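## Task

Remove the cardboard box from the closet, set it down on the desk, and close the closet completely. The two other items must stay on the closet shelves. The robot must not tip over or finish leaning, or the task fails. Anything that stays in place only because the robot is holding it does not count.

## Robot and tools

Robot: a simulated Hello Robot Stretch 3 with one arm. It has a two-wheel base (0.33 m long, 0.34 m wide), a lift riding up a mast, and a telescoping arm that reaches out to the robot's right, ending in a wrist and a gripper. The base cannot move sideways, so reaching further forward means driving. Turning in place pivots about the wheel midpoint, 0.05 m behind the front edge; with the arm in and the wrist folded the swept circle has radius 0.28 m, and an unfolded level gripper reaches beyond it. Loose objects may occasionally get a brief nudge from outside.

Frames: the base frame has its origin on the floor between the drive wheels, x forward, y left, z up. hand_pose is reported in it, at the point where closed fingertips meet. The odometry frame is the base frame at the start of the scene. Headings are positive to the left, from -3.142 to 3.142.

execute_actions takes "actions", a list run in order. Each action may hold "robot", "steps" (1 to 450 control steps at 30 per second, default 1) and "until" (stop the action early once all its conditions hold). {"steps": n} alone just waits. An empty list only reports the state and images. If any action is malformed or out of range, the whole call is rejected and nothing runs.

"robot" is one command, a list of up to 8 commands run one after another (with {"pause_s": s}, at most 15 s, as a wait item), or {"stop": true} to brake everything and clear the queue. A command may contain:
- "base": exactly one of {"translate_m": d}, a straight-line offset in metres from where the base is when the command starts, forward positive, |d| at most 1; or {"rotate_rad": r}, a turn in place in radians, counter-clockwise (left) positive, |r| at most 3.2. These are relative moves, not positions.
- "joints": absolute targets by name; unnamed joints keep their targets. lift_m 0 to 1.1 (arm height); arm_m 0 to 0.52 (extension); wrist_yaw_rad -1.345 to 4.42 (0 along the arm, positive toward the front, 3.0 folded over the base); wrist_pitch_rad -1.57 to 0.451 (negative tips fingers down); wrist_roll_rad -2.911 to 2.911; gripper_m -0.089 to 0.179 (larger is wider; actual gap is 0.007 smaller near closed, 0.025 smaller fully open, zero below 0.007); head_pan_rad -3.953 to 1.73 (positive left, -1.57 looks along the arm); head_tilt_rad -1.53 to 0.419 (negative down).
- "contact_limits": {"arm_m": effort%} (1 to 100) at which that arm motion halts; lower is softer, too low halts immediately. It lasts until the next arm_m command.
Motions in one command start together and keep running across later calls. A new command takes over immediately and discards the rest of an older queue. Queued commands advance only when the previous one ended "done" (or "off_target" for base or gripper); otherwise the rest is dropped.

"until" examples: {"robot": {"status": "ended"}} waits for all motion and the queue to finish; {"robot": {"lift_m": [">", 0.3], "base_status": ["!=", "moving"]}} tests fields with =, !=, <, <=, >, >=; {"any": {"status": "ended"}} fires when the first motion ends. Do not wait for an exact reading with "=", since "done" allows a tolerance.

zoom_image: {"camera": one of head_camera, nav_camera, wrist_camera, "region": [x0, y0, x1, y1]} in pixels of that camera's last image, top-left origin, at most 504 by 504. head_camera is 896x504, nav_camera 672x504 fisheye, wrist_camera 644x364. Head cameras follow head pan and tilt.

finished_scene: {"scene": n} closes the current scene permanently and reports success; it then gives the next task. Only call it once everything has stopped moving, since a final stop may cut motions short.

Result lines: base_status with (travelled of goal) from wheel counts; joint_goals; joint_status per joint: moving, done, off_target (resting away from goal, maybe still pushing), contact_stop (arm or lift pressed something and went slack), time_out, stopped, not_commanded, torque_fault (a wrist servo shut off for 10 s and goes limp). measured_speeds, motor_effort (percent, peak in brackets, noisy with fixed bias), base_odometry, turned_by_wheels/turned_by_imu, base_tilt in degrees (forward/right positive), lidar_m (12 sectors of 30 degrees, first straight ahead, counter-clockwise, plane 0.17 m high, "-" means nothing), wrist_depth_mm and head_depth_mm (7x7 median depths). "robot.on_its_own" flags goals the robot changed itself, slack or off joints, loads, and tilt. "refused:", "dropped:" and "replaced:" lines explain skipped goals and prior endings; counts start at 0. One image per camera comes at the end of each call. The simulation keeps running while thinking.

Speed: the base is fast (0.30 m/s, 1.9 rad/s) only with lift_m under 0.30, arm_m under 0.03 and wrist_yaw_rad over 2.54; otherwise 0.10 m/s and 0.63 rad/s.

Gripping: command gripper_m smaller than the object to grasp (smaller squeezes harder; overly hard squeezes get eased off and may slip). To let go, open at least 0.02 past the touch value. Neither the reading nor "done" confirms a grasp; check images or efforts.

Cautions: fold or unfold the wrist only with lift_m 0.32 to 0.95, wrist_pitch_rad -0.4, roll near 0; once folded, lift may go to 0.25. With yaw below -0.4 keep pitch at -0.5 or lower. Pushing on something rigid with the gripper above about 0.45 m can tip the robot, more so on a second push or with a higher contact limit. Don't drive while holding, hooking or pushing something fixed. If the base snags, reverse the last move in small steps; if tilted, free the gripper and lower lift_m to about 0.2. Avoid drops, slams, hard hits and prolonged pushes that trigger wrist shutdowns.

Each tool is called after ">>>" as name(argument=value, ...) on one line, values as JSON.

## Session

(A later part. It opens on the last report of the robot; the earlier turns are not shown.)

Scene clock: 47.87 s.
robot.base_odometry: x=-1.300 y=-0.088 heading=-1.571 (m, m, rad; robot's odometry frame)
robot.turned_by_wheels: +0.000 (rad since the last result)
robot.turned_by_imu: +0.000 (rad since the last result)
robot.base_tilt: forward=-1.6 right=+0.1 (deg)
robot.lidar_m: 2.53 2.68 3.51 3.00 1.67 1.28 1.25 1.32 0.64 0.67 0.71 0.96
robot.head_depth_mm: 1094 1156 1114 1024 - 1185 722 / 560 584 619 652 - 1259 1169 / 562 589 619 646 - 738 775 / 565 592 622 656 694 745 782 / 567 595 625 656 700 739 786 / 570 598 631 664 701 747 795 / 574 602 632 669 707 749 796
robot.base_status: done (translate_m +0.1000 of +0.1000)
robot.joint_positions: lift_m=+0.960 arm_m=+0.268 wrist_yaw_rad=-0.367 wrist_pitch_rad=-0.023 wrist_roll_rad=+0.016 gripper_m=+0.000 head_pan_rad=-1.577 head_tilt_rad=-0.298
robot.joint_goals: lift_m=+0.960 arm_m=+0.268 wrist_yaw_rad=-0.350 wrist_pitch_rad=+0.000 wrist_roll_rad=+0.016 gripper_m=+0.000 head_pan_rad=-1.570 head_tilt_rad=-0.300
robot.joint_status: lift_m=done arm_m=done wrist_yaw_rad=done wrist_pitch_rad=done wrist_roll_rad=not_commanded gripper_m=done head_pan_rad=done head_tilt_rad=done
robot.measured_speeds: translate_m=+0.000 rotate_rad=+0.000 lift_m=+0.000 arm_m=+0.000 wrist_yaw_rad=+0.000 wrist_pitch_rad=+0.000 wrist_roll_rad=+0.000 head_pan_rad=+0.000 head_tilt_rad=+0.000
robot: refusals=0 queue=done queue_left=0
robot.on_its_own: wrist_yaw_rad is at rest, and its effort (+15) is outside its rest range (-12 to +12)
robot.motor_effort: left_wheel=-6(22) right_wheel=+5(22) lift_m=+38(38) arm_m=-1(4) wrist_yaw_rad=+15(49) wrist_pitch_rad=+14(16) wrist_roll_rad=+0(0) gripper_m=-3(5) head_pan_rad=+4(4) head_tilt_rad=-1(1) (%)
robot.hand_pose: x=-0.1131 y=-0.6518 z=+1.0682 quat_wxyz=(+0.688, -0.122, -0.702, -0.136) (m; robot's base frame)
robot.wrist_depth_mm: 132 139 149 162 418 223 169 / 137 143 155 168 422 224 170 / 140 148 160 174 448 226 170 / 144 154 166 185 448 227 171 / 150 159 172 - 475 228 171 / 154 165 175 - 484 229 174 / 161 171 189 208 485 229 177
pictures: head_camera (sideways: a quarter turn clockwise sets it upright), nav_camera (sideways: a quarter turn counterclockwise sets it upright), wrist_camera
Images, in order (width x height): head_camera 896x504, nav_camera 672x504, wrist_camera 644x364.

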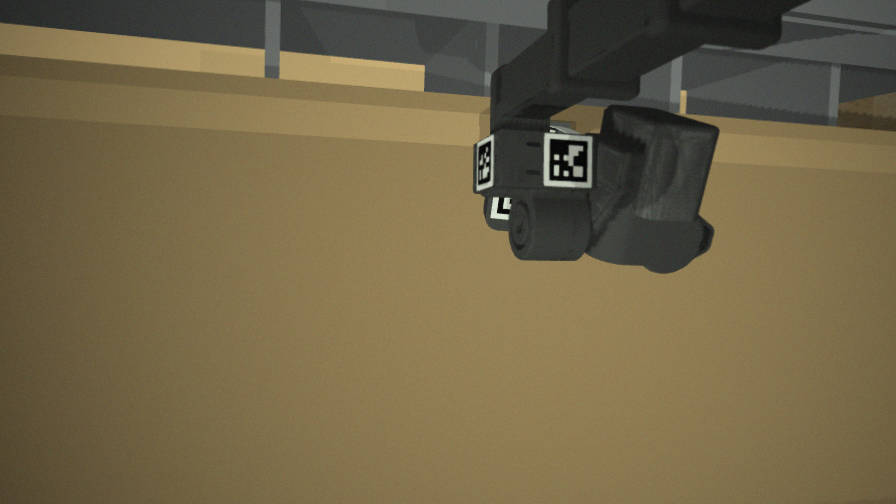

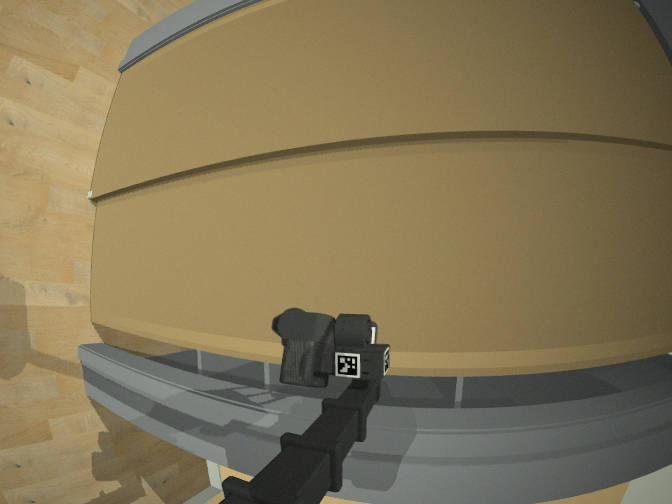

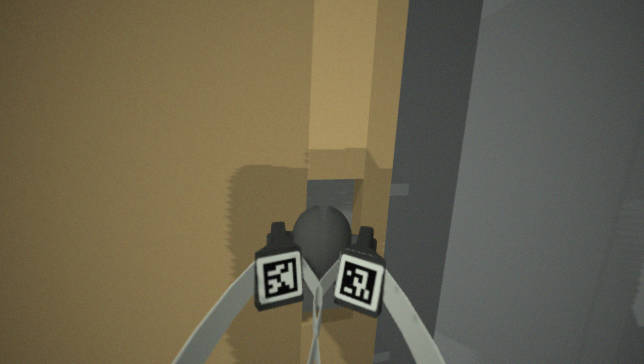

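>>> execute_actions(actions=[{"robot":[{"base":{"translate_m":0.34}},{"joints":{"arm_m":0.0}},{"base":{"translate_m":-0.35},"joints":{"wrist_yaw_rad":0,"head_tilt_rad":-0.5}}],"steps":450,"until":{"robot":{"status":"ended"}}}])

Scene clock: 60.50 s.
robot.base_odometry: x=-1.300 y=-0.078 heading=-1.571 (m, m, rad; robot's odometry frame)
robot.turned_by_wheels: +0.000 (rad since the last result)
robot.turned_by_imu: -0.004 (rad since the last result)
robot.base_tilt: forward=-1.6 right=-0.1 (deg)
robot.lidar_m: 2.54 2.69 3.52 3.02 1.66 1.27 1.24 1.31 0.64 0.68 0.72 0.96
robot.head_depth_mm: 1069 1118 1005 720 703 - - / 539 584 649 1205 1301 1561 - / 542 584 640 703 - - - / 547 589 643 708 - - - / 548 594 646 713 790 886 1014 / 551 597 651 718 795 897 1020 / 555 599 656 722 804 899 1002
robot.base_status: done (translate_m -0.3500 of -0.3500)
robot.joint_positions: lift_m=+0.960 arm_m=+0.001 wrist_yaw_rad=-0.002 wrist_pitch_rad=-0.022 wrist_roll_rad=+0.016 gripper_m=+0.000 head_pan_rad=-1.577 head_tilt_rad=-0.493
robot.joint_goals: lift_m=+0.960 arm_m=+0.000 wrist_yaw_rad=+0.000 wrist_pitch_rad=+0.000 wrist_roll_rad=+0.016 gripper_m=+0.000 head_pan_rad=-1.570 head_tilt_rad=-0.500
robot.joint_status: lift_m=done arm_m=done wrist_yaw_rad=done wrist_pitch_rad=done wrist_roll_rad=not_commanded gripper_m=done head_pan_rad=done head_tilt_rad=done
robot.measured_speeds: translate_m=+0.000 rotate_rad=+0.000 lift_m=+0.000 arm_m=+0.000 wrist_yaw_rad=+0.000 wrist_pitch_rad=+0.000 wrist_roll_rad=+0.000 head_pan_rad=+0.000 head_tilt_rad=+0.000
robot: refusals=0 queue=done queue_left=0
robot.motor_effort: left_wheel=+0(10) right_wheel=+1(14) lift_m=+38(37) arm_m=-3(3) wrist_yaw_rad=+2(24) wrist_pitch_rad=+13(14) wrist_roll_rad=+0(0) gripper_m=-3(4) head_pan_rad=+3(3) head_tilt_rad=-4(22) (%)
robot.hand_pose: x=-0.0220 y=-0.4019 z=+1.0685 quat_wxyz=(+0.702, +0.007, -0.712, -0.009) (m; robot's base frame)
robot.wrist_depth_mm: 419 417 410 405 397 420 317 / 428 436 423 414 412 415 331 / 435 447 445 433 429 402 347 / 443 463 459 448 459 397 356 / 458 486 476 - 645 391 369 / 468 503 492 - 832 390 390 / 483 532 513 502 535 404 402
pictures: head_camera (sideways: a quarter turn clockwise sets it upright), nav_camera (sideways: a quarter turn counterclockwise sets it upright), wrist_camera
Images, in order (width x height): head_camera 896x504, nav_camera 672x504, wrist_camera 644x364.

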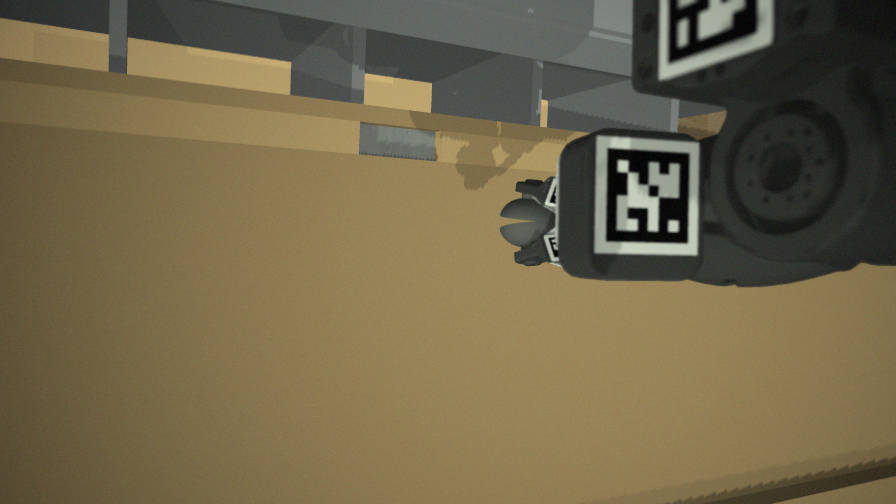

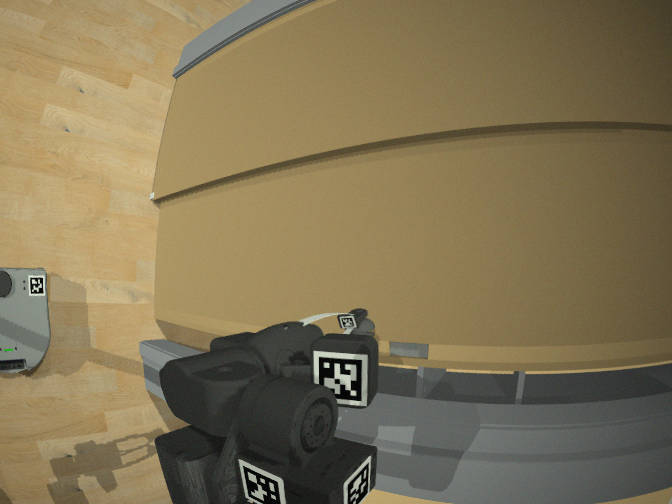

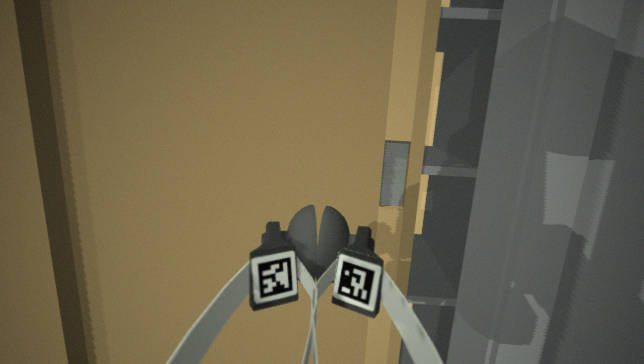

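>>> execute_actions(actions=[{"robot":[{"base":{"translate_m":-0.165},"joints":{"lift_m":0.86}},{"joints":{"arm_m":0.31},"contact_limits":{"arm_m":12}}],"steps":300,"until":{"robot":{"status":"ended"}}}])

Scene clock: 67.63 s.
robot.base_odometry: x=-1.300 y=+0.087 heading=-1.571 (m, m, rad; robot's odometry frame)
robot.turned_by_wheels: +0.000 (rad since the last result)
robot.turned_by_imu: -0.003 (rad since the last result)
robot.base_tilt: forward=-1.7 right=-0.1 (deg)
robot.lidar_m: 2.70 2.86 3.07 3.05 1.44 1.10 1.07 1.14 0.62 0.59 0.70 0.94
robot.head_depth_mm: 475 514 560 610 665 - - / 463 504 553 599 - 776 866 / 1096 1179 928 660 - 764 874 / 1086 1181 967 928 811 1483 1304 / 540 584 635 699 776 873 997 / 541 585 640 704 780 879 1005 / 544 590 644 710 790 886 1019
robot.base_status: done (translate_m -0.1650 of -0.1650)
robot.joint_positions: lift_m=+0.860 arm_m=+0.310 wrist_yaw_rad=+0.000 wrist_pitch_rad=-0.022 wrist_roll_rad=+0.016 gripper_m=+0.000 head_pan_rad=-1.577 head_tilt_rad=-0.494
robot.joint_goals: lift_m=+0.860 arm_m=+0.310 wrist_yaw_rad=+0.000 wrist_pitch_rad=+0.000 wrist_roll_rad=+0.016 gripper_m=+0.000 head_pan_rad=-1.570 head_tilt_rad=-0.500
robot.joint_status: lift_m=done arm_m=done wrist_yaw_rad=done wrist_pitch_rad=done wrist_roll_rad=not_commanded gripper_m=done head_pan_rad=done head_tilt_rad=done
robot.measured_speeds: translate_m=+0.000 rotate_rad=+0.000 lift_m=+0.000 arm_m=+0.000 wrist_yaw_rad=+0.000 wrist_pitch_rad=+0.000 wrist_roll_rad=+0.000 head_pan_rad=+0.000 head_tilt_rad=+0.000
robot: refusals=0 queue=done queue_left=0
robot.motor_effort: left_wheel=+1(6) right_wheel=+0(3) lift_m=+15(36) arm_m=+4(3) wrist_yaw_rad=+0(2) wrist_pitch_rad=+13(13) wrist_roll_rad=+0(0) gripper_m=-3(2) head_pan_rad=+3(4) head_tilt_rad=-4(3) (%)
robot.contact_limits: arm_m 12 (drawing in: default 18, maximum 30; extending or still: default 26, maximum 42)
robot.hand_pose: x=-0.0215 y=-0.7103 z=+0.9694 quat_wxyz=(+0.702, +0.008, -0.712, -0.008) (m; robot's base frame)
robot.wrist_depth_mm: 109 118 112 750 725 108 68 / 112 122 116 778 738 106 67 / 117 126 119 787 499 104 66 / 120 121 123 842 673 102 65 / 125 123 124 - 640 100 64 / 131 128 127 - 523 98 64 / 137 134 155 471 441 96 63
pictures: head_camera (sideways: a quarter turn clockwise sets it upright), nav_camera (sideways: a quarter turn counterclockwise sets it upright), wrist_camera
Images, in order (width x height): head_camera 896x504, nav_camera 672x504, wrist_camera 644x364.

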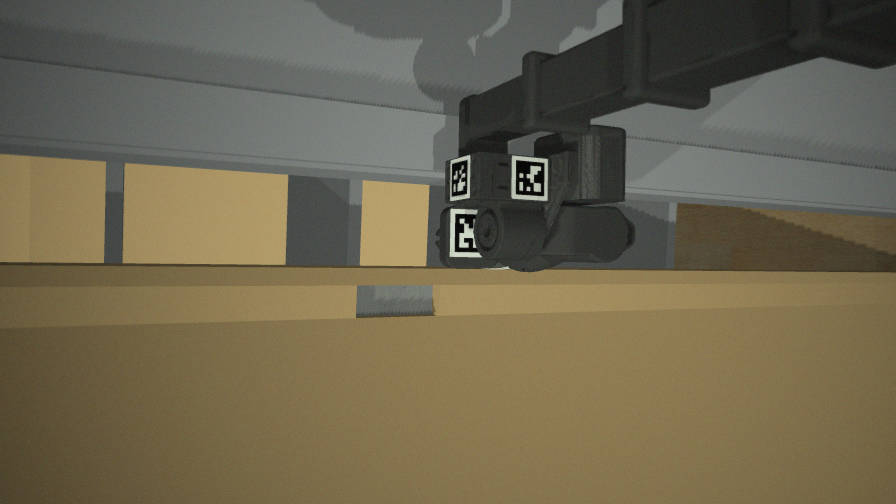

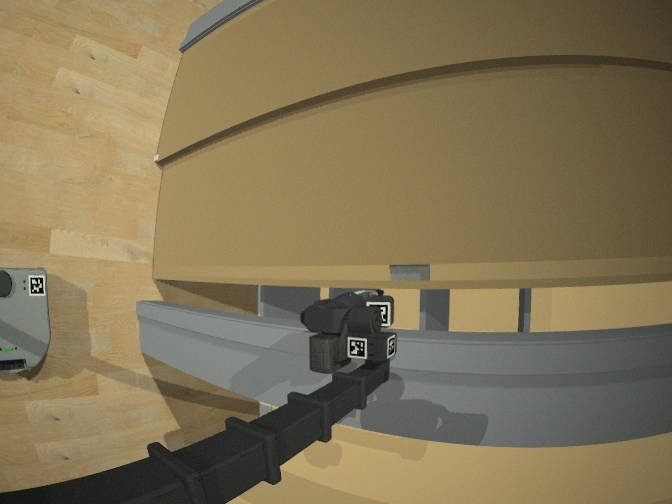

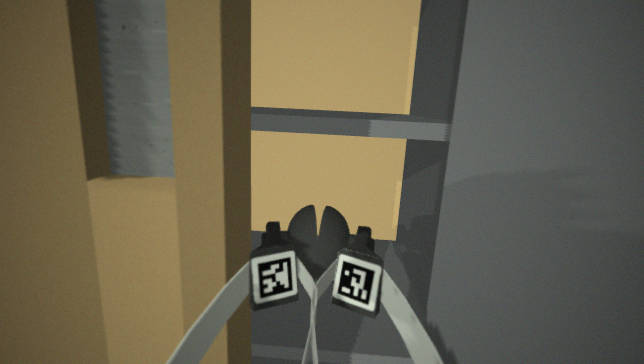

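>>> execute_actions(actions=[{"robot":[{"base":{"translate_m":0.42}},{"base":{"translate_m":-0.2}},{"joints":{"arm_m":0.0}}],"steps":450,"until":{"robot":{"status":"ended"}}}])

Scene clock: 80.20 s.
robot.base_odometry: x=-1.300 y=-0.133 heading=-1.571 (m, m, rad; robot's odometry frame)
robot.turned_by_wheels: +0.000 (rad since the last result)
robot.turned_by_imu: -0.003 (rad since the last result)
robot.base_tilt: forward=-1.7 right=+0.0 (deg)
robot.lidar_m: 2.48 2.63 3.52 3.00 1.73 1.33 1.29 1.37 0.66 0.74 0.71 0.96
robot.head_depth_mm: 1102 1194 1110 1200 1091 859 888 / 1116 1220 1187 1328 1333 1490 1347 / 1117 1216 1172 1327 1399 1600 - / 1121 1223 1167 1320 1378 1587 - / 1130 1238 1293 1315 1369 1571 1335 / 1135 1249 1277 1238 1271 957 1063 / 578 618 666 723 791 874 980
robot.base_status: done (translate_m -0.2000 of -0.2000)
robot.joint_positions: lift_m=+0.860 arm_m=+0.001 wrist_yaw_rad=-0.045 wrist_pitch_rad=-0.022 wrist_roll_rad=+0.016 gripper_m=+0.000 head_pan_rad=-1.577 head_tilt_rad=-0.494
robot.joint_goals: lift_m=+0.860 arm_m=+0.000 wrist_yaw_rad=-0.045 wrist_pitch_rad=+0.000 wrist_roll_rad=+0.016 gripper_m=+0.000 head_pan_rad=-1.570 head_tilt_rad=-0.500
robot.joint_status: lift_m=done arm_m=done wrist_yaw_rad=done wrist_pitch_rad=done wrist_roll_rad=not_commanded gripper_m=done head_pan_rad=done head_tilt_rad=done
robot.measured_speeds: translate_m=+0.000 rotate_rad=+0.000 lift_m=+0.000 arm_m=+0.000 wrist_yaw_rad=+0.000 wrist_pitch_rad=+0.000 wrist_roll_rad=+0.000 head_pan_rad=+0.000 head_tilt_rad=+0.000
robot: refusals=0 queue=done queue_left=0
robot.on_its_own: wrist_yaw_rad is held at -0.045, not at your +0.000, by its stall guard, which is not easing now
robot.motor_effort: left_wheel=+0(21) right_wheel=-1(21) lift_m=+15(15) arm_m=-3(9) wrist_yaw_rad=+1(48) wrist_pitch_rad=+13(13) wrist_roll_rad=+0(0) gripper_m=-3(6) head_pan_rad=+4(3) head_tilt_rad=-3(3) (%)
robot.hand_pose: x=-0.0330 y=-0.4016 z=+0.9695 quat_wxyz=(+0.701, -0.008, -0.712, -0.024) (m; robot's base frame)
robot.wrist_depth_mm: 401 424 - - - 672 329 / 394 441 - - - 666 342 / 408 447 - - - 470 355 / 414 464 - - - 464 367 / 431 477 911 - 892 451 386 / 448 495 - - - 449 402 / 464 518 923 941 926 439 422
pictures: head_camera (sideways: a quarter turn clockwise sets it upright), nav_camera (sideways: a quarter turn counterclockwise sets it upright), wrist_camera
Images, in order (width x height): head_camera 896x504, nav_camera 672x504, wrist_camera 644x364.

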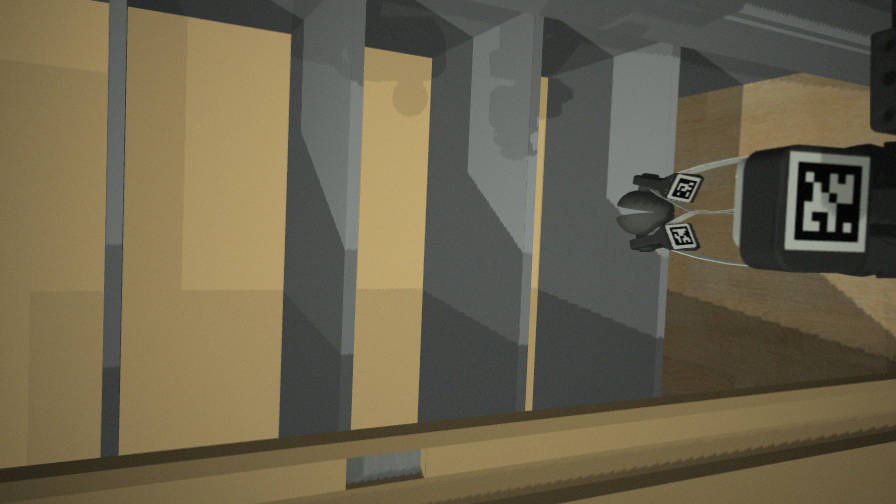

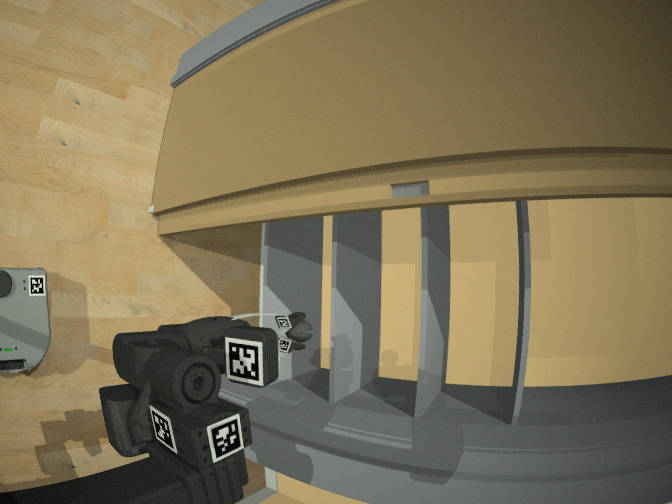

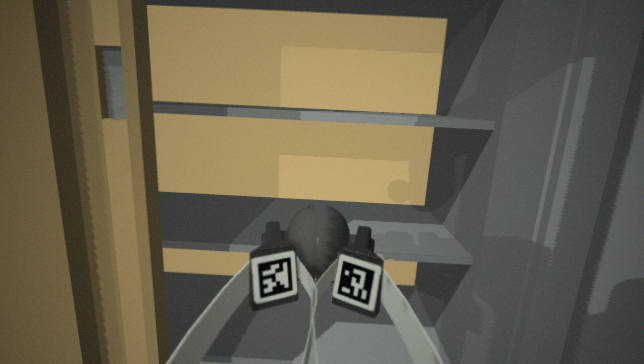

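>>> execute_actions(actions=[{"robot":[{"base":{"translate_m":0.83},"joints":{"lift_m":0.96,"wrist_yaw_rad":0.35,"arm_m":0.1,"head_tilt_rad":-0.3}}],"steps":450,"until":{"robot":{"status":"ended"}}}])

Scene clock: 90.03 s.
robot.base_odometry: x=-1.300 y=-0.963 heading=-1.571 (m, m, rad; robot's odometry frame)
robot.turned_by_wheels: +0.000 (rad since the last result)
robot.turned_by_imu: +0.002 (rad since the last result)
robot.base_tilt: forward=-1.7 right=+0.0 (deg)
robot.lidar_m: 1.66 1.75 2.53 2.95 2.80 2.16 2.13 1.28 0.70 0.66 0.71 1.69
robot.head_depth_mm: 561 590 621 657 689 - - / 564 594 626 657 691 - - / 569 599 629 666 703 - - / 573 602 634 669 704 - - / 559 585 619 652 679 - 781 / 558 587 620 656 694 746 798 / 565 597 627 663 706 751 815
robot.base_status: done (translate_m +0.8300 of +0.8300)
robot.joint_positions: lift_m=+0.960 arm_m=+0.100 wrist_yaw_rad=+0.349 wrist_pitch_rad=-0.022 wrist_roll_rad=+0.016 gripper_m=+0.000 head_pan_rad=-1.577 head_tilt_rad=-0.310
robot.joint_goals: lift_m=+0.960 arm_m=+0.100 wrist_yaw_rad=+0.350 wrist_pitch_rad=+0.000 wrist_roll_rad=+0.016 gripper_m=+0.000 head_pan_rad=-1.570 head_tilt_rad=-0.300
robot.joint_status: lift_m=done arm_m=done wrist_yaw_rad=done wrist_pitch_rad=done wrist_roll_rad=not_commanded gripper_m=done head_pan_rad=done head_tilt_rad=done
robot.measured_speeds: translate_m=+0.000 rotate_rad=+0.000 lift_m=+0.000 arm_m=+0.000 wrist_yaw_rad=+0.000 wrist_pitch_rad=+0.000 wrist_roll_rad=+0.000 head_pan_rad=+0.000 head_tilt_rad=+0.000
robot: refusals=0 queue=done queue_left=0
robot.motor_effort: left_wheel=-1(6) right_wheel=+0(3) lift_m=+39(44) arm_m=+4(3) wrist_yaw_rad=+1(4) wrist_pitch_rad=+13(13) wrist_roll_rad=+0(0) gripper_m=-3(3) head_pan_rad=+4(3) head_tilt_rad=+6(26) (%)
robot.hand_pose: x=+0.0659 y=-0.4849 z=+1.0685 quat_wxyz=(+0.692, +0.131, -0.700, +0.114) (m; robot's base frame)
robot.wrist_depth_mm: - - 386 340 310 289 265 / - - 400 354 322 298 271 / - - 414 362 329 307 279 / - - 433 376 350 317 283 / - - - - 358 323 293 / - - - - 368 332 298 / - - 477 413 386 339 308
pictures: head_camera (sideways: a quarter turn clockwise sets it upright), nav_camera (sideways: a quarter turn counterclockwise sets it upright), wrist_camera
Images, in order (width x height): head_camera 896x504, nav_camera 672x504, wrist_camera 644x364.

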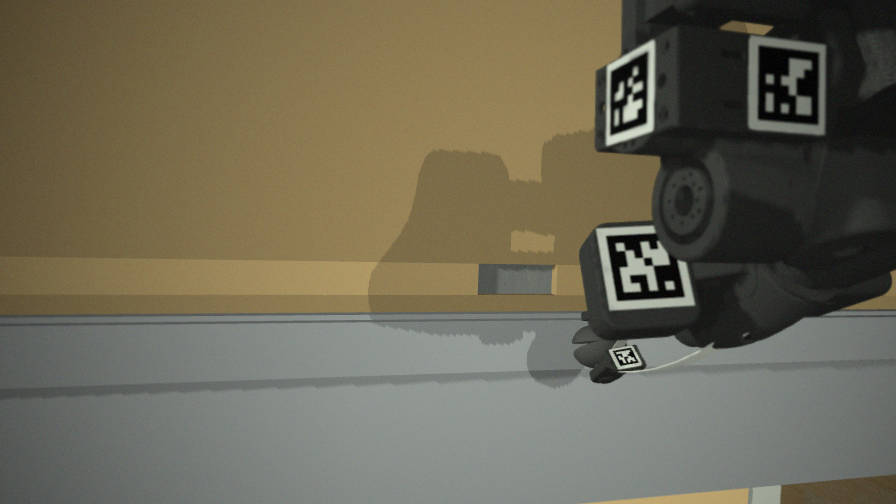

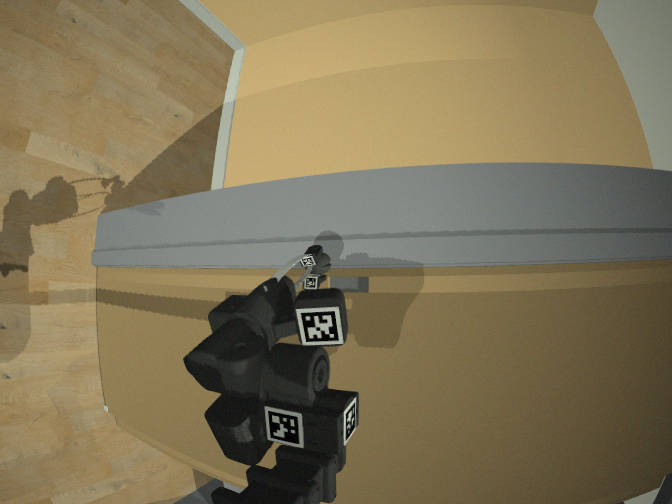

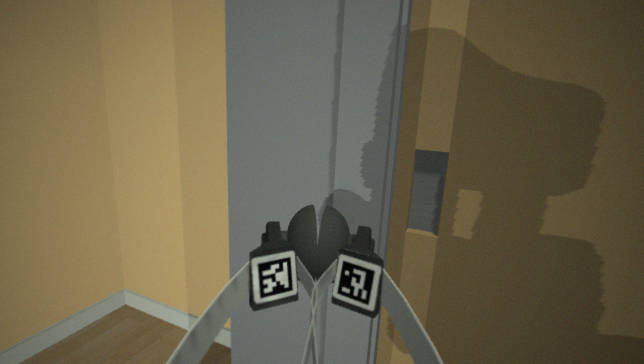

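>>> execute_actions(actions=[{"robot":[{"base":{"translate_m":-0.042}},{"joints":{"arm_m":0.3},"contact_limits":{"arm_m":12}}],"steps":300,"until":{"robot":{"status":"ended"}}}])

Scene clock: 95.13 s.
robot.base_odometry: x=-1.300 y=-0.921 heading=-1.571 (m, m, rad; robot's odometry frame)
robot.turned_by_wheels: +0.000 (rad since the last result)
robot.turned_by_imu: -0.008 (rad since the last result)
robot.base_tilt: forward=-1.6 right=-0.2 (deg)
robot.lidar_m: 1.70 1.79 2.57 2.94 2.76 2.13 2.08 1.24 0.70 0.67 0.70 1.74
robot.head_depth_mm: 564 591 622 655 - - 785 / 566 594 624 654 - 740 790 / 569 597 630 658 - 749 795 / 571 602 634 662 - 761 799 / 576 607 637 668 722 754 799 / 555 583 613 647 683 730 778 / 563 593 626 660 702 749 798
robot.base_status: done (translate_m -0.0420 of -0.0420)
robot.joint_positions: lift_m=+0.960 arm_m=+0.298 wrist_yaw_rad=+0.383 wrist_pitch_rad=-0.031 wrist_roll_rad=+0.016 gripper_m=+0.000 head_pan_rad=-1.577 head_tilt_rad=-0.307
robot.joint_goals: lift_m=+0.960 arm_m=+0.298 wrist_yaw_rad=+0.350 wrist_pitch_rad=+0.000 wrist_roll_rad=+0.016 gripper_m=+0.000 head_pan_rad=-1.570 head_tilt_rad=-0.300
robot.joint_status: lift_m=done arm_m=contact_stop wrist_yaw_rad=done wrist_pitch_rad=done wrist_roll_rad=not_commanded gripper_m=done head_pan_rad=done head_tilt_rad=done
robot.measured_speeds: translate_m=+0.000 rotate_rad=+0.001 lift_m=+0.000 arm_m=-0.007 wrist_yaw_rad=+0.010 wrist_pitch_rad=+0.000 wrist_roll_rad=+0.000 head_pan_rad=+0.000 head_tilt_rad=+0.000
robot: refusals=0 queue=dropped queue_left=0
robot.on_its_own: arm_m is slack since a contact_stop, until your next command for it
robot.motor_effort: left_wheel=+0(5) right_wheel=+1(5) lift_m=+37(39) arm_m=+4(11) wrist_yaw_rad=-30(31) wrist_pitch_rad=+18(20) wrist_roll_rad=+0(0) gripper_m=-5(4) head_pan_rad=+4(3) head_tilt_rad=+4(6) (%)
robot.contact_limits: arm_m 12 (drawing in: default 18, maximum 30; extending or still: default 26, maximum 42)
robot.hand_pose: x=+0.0741 y=-0.6795 z=+1.0663 quat_wxyz=(+0.691, +0.147, -0.697, +0.123) (m; robot's base frame)
robot.wrist_depth_mm: 222 186 148 157 140 126 114 / 235 193 154 163 144 129 116 / 249 204 160 169 148 133 120 / 264 213 167 180 153 136 123 / - 224 172 187 158 141 126 / - 236 183 - 161 144 129 / - 251 189 198 166 148 133
pictures: head_camera (sideways: a quarter turn clockwise sets it upright), nav_camera (sideways: a quarter turn counterclockwise sets it upright), wrist_camera
Images, in order (width x height): head_camera 896x504, nav_camera 672x504, wrist_camera 644x364.

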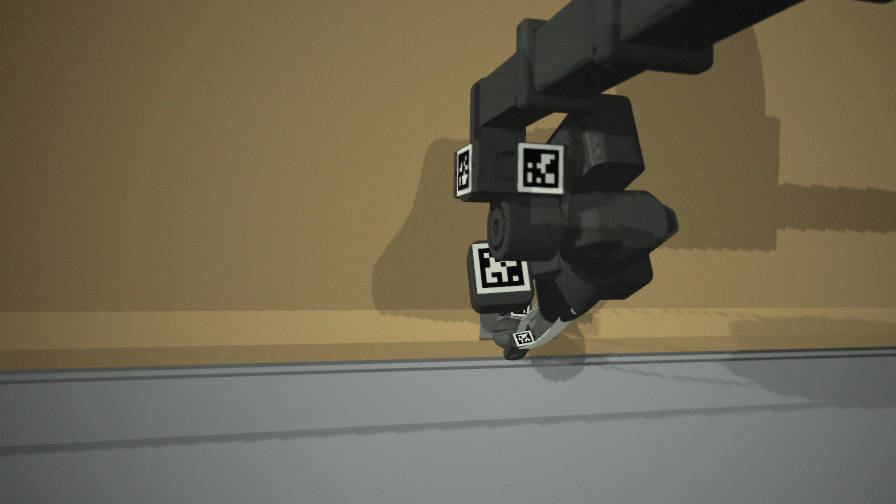

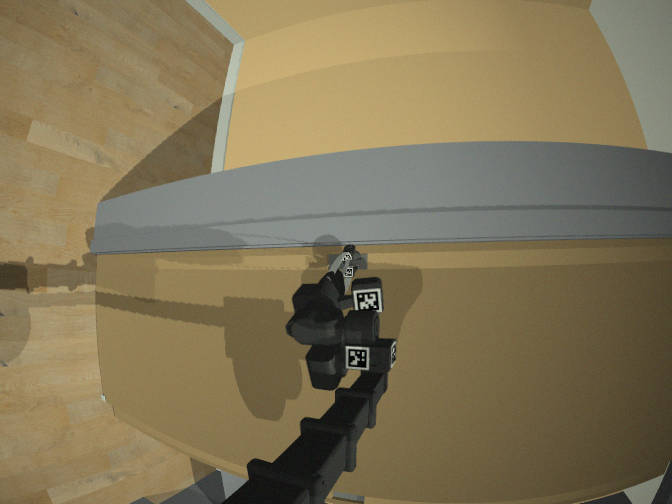

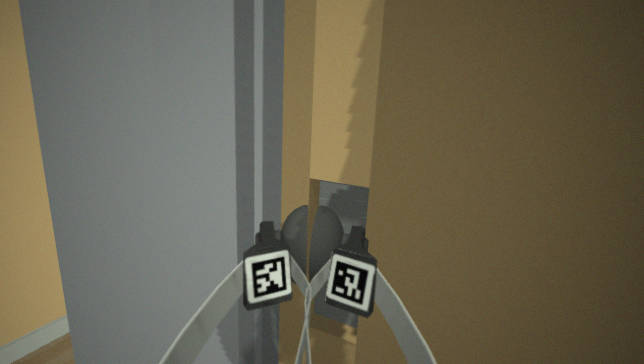

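Off by ~2 cm.

>>> execute_actions(actions=[{"robot":[{"joints":{"arm_m":0.24}},{"base":{"translate_m":-0.02}},{"joints":{"arm_m":0.34},"contact_limits":{"arm_m":12}}],"steps":300,"until":{"robot":{"status":"ended"}}}])

Scene clock: 99.90 s.
robot.base_odometry: x=-1.300 y=-0.901 heading=-1.571 (m, m, rad; robot's odometry frame)
robot.turned_by_wheels: +0.000 (rad since the last result)
robot.turned_by_imu: -0.026 (rad since the last result)
robot.base_tilt: forward=-1.6 right=-0.1 (deg)
robot.lidar_m: 1.72 1.80 2.54 2.93 2.80 2.11 2.06 1.22 0.71 0.67 0.68 1.78
robot.head_depth_mm: 564 594 623 659 - 756 792 / 566 594 627 657 - 744 794 / 568 595 629 657 - 748 795 / 571 598 631 659 - 755 799 / 571 599 631 664 715 752 805 / 568 595 624 660 690 732 782 / 548 577 608 649 688 728 785
robot.base_status: done (translate_m -0.0200 of -0.0200)
robot.joint_positions: lift_m=+0.960 arm_m=+0.291 wrist_yaw_rad=+0.380 wrist_pitch_rad=-0.029 wrist_roll_rad=+0.016 gripper_m=+0.000 head_pan_rad=-1.577 head_tilt_rad=-0.307
robot.joint_goals: lift_m=+0.960 arm_m=+0.291 wrist_yaw_rad=+0.350 wrist_pitch_rad=+0.000 wrist_roll_rad=+0.016 gripper_m=+0.000 head_pan_rad=-1.570 head_tilt_rad=-0.300
robot.joint_status: lift_m=done arm_m=contact_stop wrist_yaw_rad=done wrist_pitch_rad=done wrist_roll_rad=not_commanded gripper_m=done head_pan_rad=done head_tilt_rad=done
robot.measured_speeds: translate_m=-0.001 rotate_rad=-0.003 lift_m=+0.000 arm_m=+0.006 wrist_yaw_rad=+0.430 wrist_pitch_rad=+0.048 wrist_roll_rad=+0.000 head_pan_rad=+0.000 head_tilt_rad=+0.000
robot: refusals=0 queue=dropped queue_left=0
robot.on_its_own: arm_m is slack since a contact_stop, until your next command for it (your +0.340 is given up)
robot.motor_effort: left_wheel=+6(10) right_wheel=+5(7) lift_m=+37(38) arm_m=+6(11) wrist_yaw_rad=-36(37) wrist_pitch_rad=+15(20) wrist_roll_rad=+0(0) gripper_m=-4(5) head_pan_rad=+4(3) head_tilt_rad=+4(4) (%)
robot.contact_limits: arm_m 12 (drawing in: default 18, maximum 30; extending or still: default 26, maximum 42)
robot.hand_pose: x=+0.0733 y=-0.6730 z=+1.0668 quat_wxyz=(+0.691, +0.145, -0.698, +0.122) (m; robot's base frame)
robot.wrist_depth_mm: 212 165 174 159 142 129 117 / 222 172 180 164 147 132 120 / 235 180 186 171 151 136 124 / 252 189 197 176 156 139 127 / 271 198 205 175 161 144 130 / 289 209 203 - 165 148 133 / 310 224 221 195 169 153 137
pictures: head_camera (sideways: a quarter turn clockwise sets it upright), nav_camera (sideways: a quarter turn counterclockwise sets it upright), wrist_camera
Images, in order (width x height): head_camera 896x504, nav_camera 672x504, wrist_camera 644x364.

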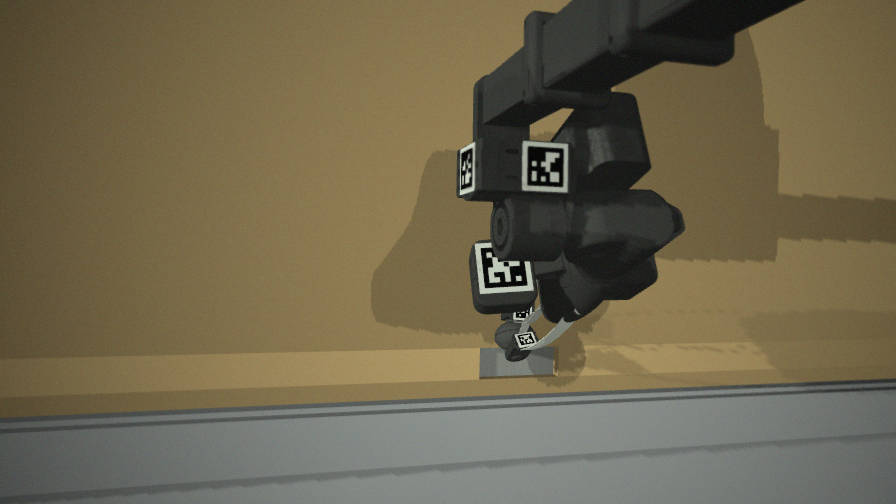

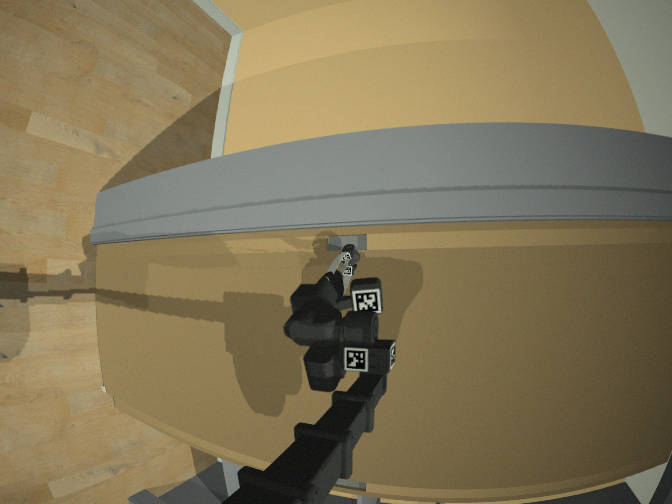

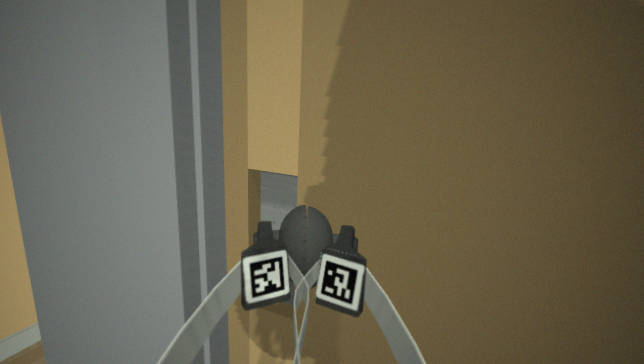

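>>> execute_actions(actions=[{"robot":[{"joints":{"arm_m":0.24}},{"base":{"rotate_rad":0.04}},{"base":{"translate_m":-0.012}},{"joints":{"arm_m":0.27}}],"steps":300,"until":{"robot":{"status":"ended"}}}])

Scene clock: 105.53 s.
robot.base_odometry: x=-1.301 y=-0.889 heading=-1.531 (m, m, rad; robot's odometry frame)
robot.turned_by_wheels: +0.040 (rad since the last result)
robot.turned_by_imu: +0.039 (rad since the last result)
robot.base_tilt: forward=-1.7 right=+0.0 (deg)
robot.lidar_m: 1.74 1.85 2.68 2.94 2.68 2.08 2.05 1.21 0.70 0.68 0.69 1.77
robot.head_depth_mm: 557 585 615 647 - - 781 / 561 590 618 648 - 735 781 / 566 593 624 654 - 749 788 / 569 596 629 657 - 758 799 / 571 601 632 667 720 752 808 / 567 590 622 654 690 732 785 / 559 587 619 658 701 746 797
robot.base_status: done (translate_m -0.0120 of -0.0120)
robot.joint_positions: lift_m=+0.960 arm_m=+0.270 wrist_yaw_rad=+0.351 wrist_pitch_rad=-0.025 wrist_roll_rad=+0.016 gripper_m=+0.000 head_pan_rad=-1.577 head_tilt_rad=-0.307
robot.joint_goals: lift_m=+0.960 arm_m=+0.270 wrist_yaw_rad=+0.350 wrist_pitch_rad=+0.000 wrist_roll_rad=+0.016 gripper_m=+0.000 head_pan_rad=-1.570 head_tilt_rad=-0.300
robot.joint_status: lift_m=done arm_m=done wrist_yaw_rad=done wrist_pitch_rad=done wrist_roll_rad=not_commanded gripper_m=done head_pan_rad=done head_tilt_rad=done
robot.measured_speeds: translate_m=+0.000 rotate_rad=+0.000 lift_m=+0.000 arm_m=+0.000 wrist_yaw_rad=+0.000 wrist_pitch_rad=+0.000 wrist_roll_rad=+0.000 head_pan_rad=+0.000 head_tilt_rad=+0.000
robot: refusals=0 queue=done queue_left=0
robot.motor_effort: left_wheel=-2(18) right_wheel=+2(8) lift_m=+37(37) arm_m=+4(3) wrist_yaw_rad=-1(32) wrist_pitch_rad=+14(16) wrist_roll_rad=+0(0) gripper_m=-3(6) head_pan_rad=+3(4) head_tilt_rad=+4(5) (%)
robot.hand_pose: x=+0.0665 y=-0.6546 z=+1.0679 quat_wxyz=(+0.692, +0.133, -0.700, +0.114) (m; robot's base frame)
robot.wrist_depth_mm: 254 213 183 179 160 145 132 / 265 221 189 186 165 149 135 / 280 232 197 191 170 153 139 / - 242 204 199 175 157 142 / - 256 211 - 180 162 145 / - 268 217 - 183 166 149 / - 286 238 220 196 171 153
pictures: head_camera (sideways: a quarter turn clockwise sets it upright), nav_camera (sideways: a quarter turn counterclockwise sets it upright), wrist_camera
Images, in order (width x height): head_camera 896x504, nav_camera 672x504, wrist_camera 644x364.

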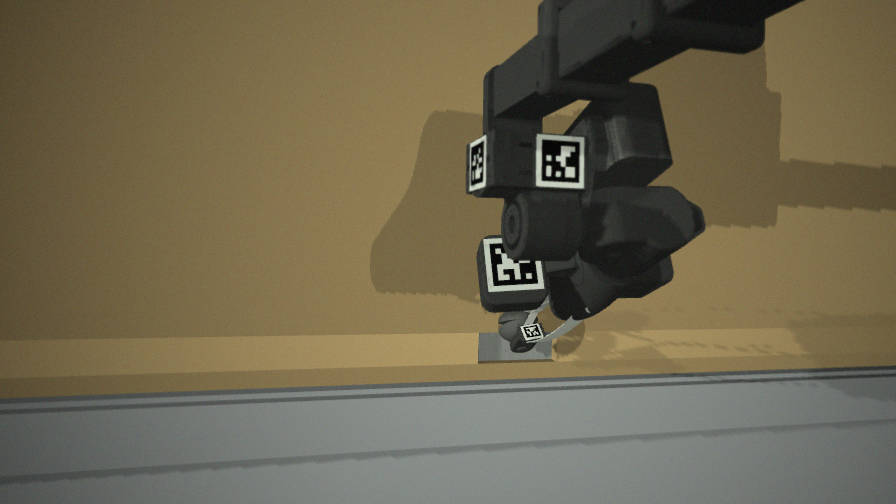

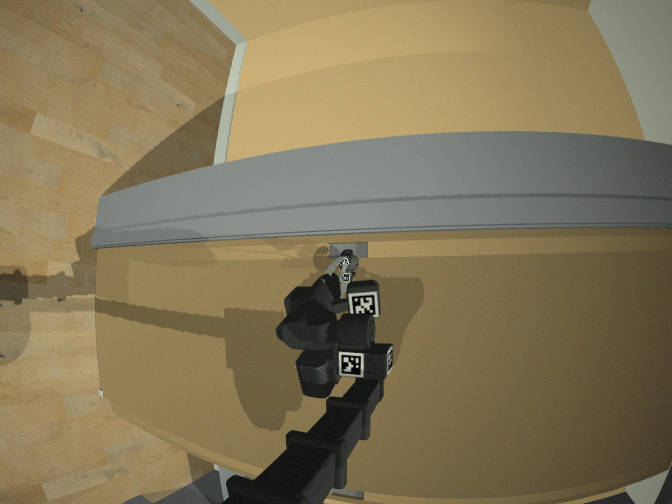

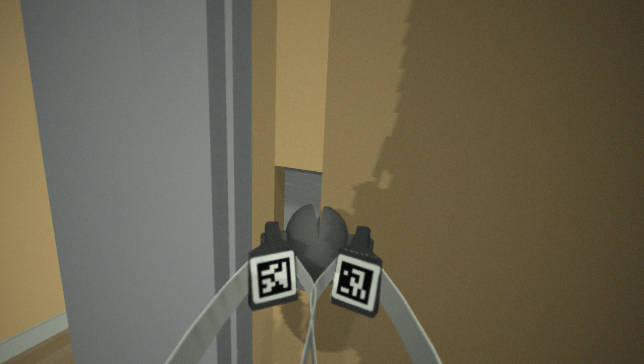

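>>> execute_actions(actions=[{"robot":[{"base":{"translate_m":0.018}},{"joints":{"arm_m":0.33},"contact_limits":{"arm_m":9}}],"steps":300,"until":{"robot":{"status":"ended"}}}])

Scene clock: 107.70 s.
robot.base_odometry: x=-1.300 y=-0.907 heading=-1.531 (m, m, rad; robot's odometry frame)
robot.turned_by_wheels: +0.000 (rad since the last result)
robot.turned_by_imu: -0.001 (rad since the last result)
robot.base_tilt: forward=-1.7 right=-0.1 (deg)
robot.lidar_m: 1.72 1.82 2.65 2.93 2.70 2.11 2.07 1.22 0.70 0.67 0.71 1.75
robot.head_depth_mm: 560 588 617 652 - - 784 / 564 592 626 650 - 740 785 / 567 595 626 656 - 748 794 / 571 601 631 661 - 754 801 / 575 603 635 668 718 757 807 / 558 585 613 648 690 732 776 / 565 594 627 663 705 747 801
robot.base_status: done (translate_m +0.0180 of +0.0180)
robot.joint_positions: lift_m=+0.960 arm_m=+0.291 wrist_yaw_rad=+0.362 wrist_pitch_rad=-0.031 wrist_roll_rad=+0.016 gripper_m=+0.000 head_pan_rad=-1.577 head_tilt_rad=-0.307
robot.joint_goals: lift_m=+0.960 arm_m=+0.291 wrist_yaw_rad=+0.350 wrist_pitch_rad=+0.000 wrist_roll_rad=+0.016 gripper_m=+0.000 head_pan_rad=-1.570 head_tilt_rad=-0.300
robot.joint_status: lift_m=done arm_m=contact_stop wrist_yaw_rad=done wrist_pitch_rad=done wrist_roll_rad=not_commanded gripper_m=done head_pan_rad=done head_tilt_rad=done
robot.measured_speeds: translate_m=+0.000 rotate_rad=+0.002 lift_m=+0.000 arm_m=-0.003 wrist_yaw_rad=+0.040 wrist_pitch_rad=+0.000 wrist_roll_rad=+0.000 head_pan_rad=+0.000 head_tilt_rad=+0.000
robot: refusals=0 queue=dropped queue_left=0
robot.on_its_own: arm_m is slack since a contact_stop, until your next command for it (your +0.330 is given up)
robot.motor_effort: left_wheel=-2(6) right_wheel=+3(4) lift_m=+37(37) arm_m=+6(3) wrist_yaw_rad=-12(11) wrist_pitch_rad=+18(21) wrist_roll_rad=+0(0) gripper_m=-4(5) head_pan_rad=+3(3) head_tilt_rad=+4(4) (%)
robot.contact_limits: arm_m 9 (drawing in: default 18, maximum 30; extending or still: default 26, maximum 42)
robot.hand_pose: x=+0.0689 y=-0.6749 z=+1.0663 quat_wxyz=(+0.692, +0.139, -0.699, +0.115) (m; robot's base frame)
robot.wrist_depth_mm: 224 189 158 162 144 129 117 / 240 198 163 167 148 133 120 / 252 207 169 173 152 137 123 / 269 217 176 184 157 140 127 / - 228 182 - 162 144 130 / - 241 190 - 166 149 133 / - 259 203 202 170 153 137
pictures: head_camera (sideways: a quarter turn clockwise sets it upright), nav_camera (sideways: a quarter turn counterclockwise sets it upright), wrist_camera
Images, in order (width x height): head_camera 896x504, nav_camera 672x504, wrist_camera 644x364.

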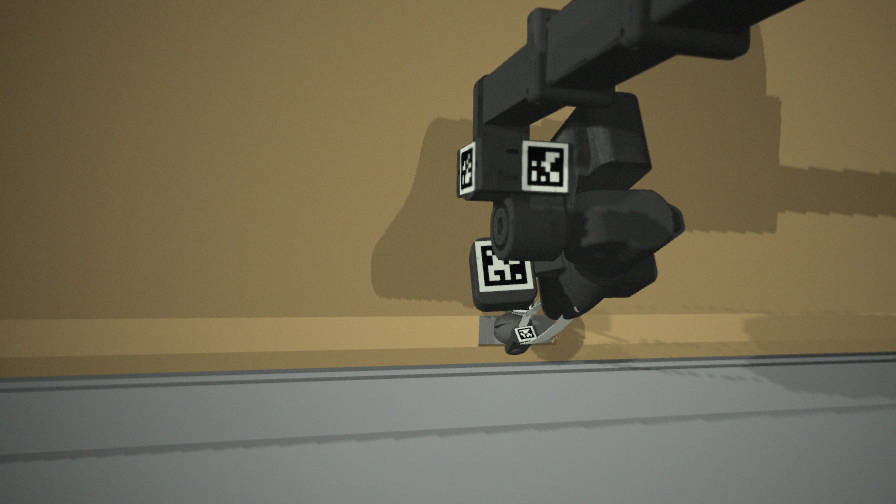

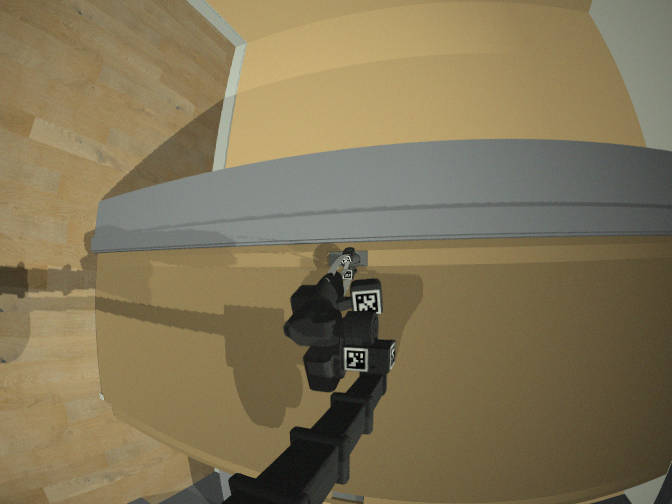

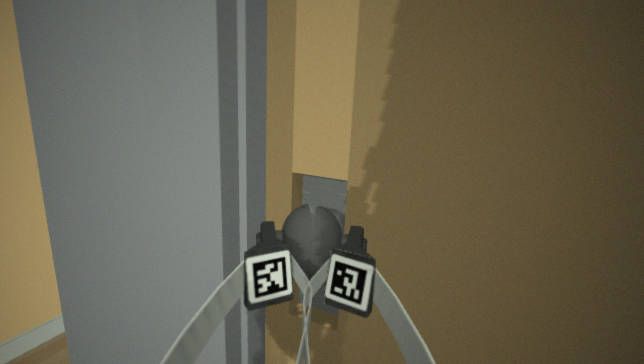

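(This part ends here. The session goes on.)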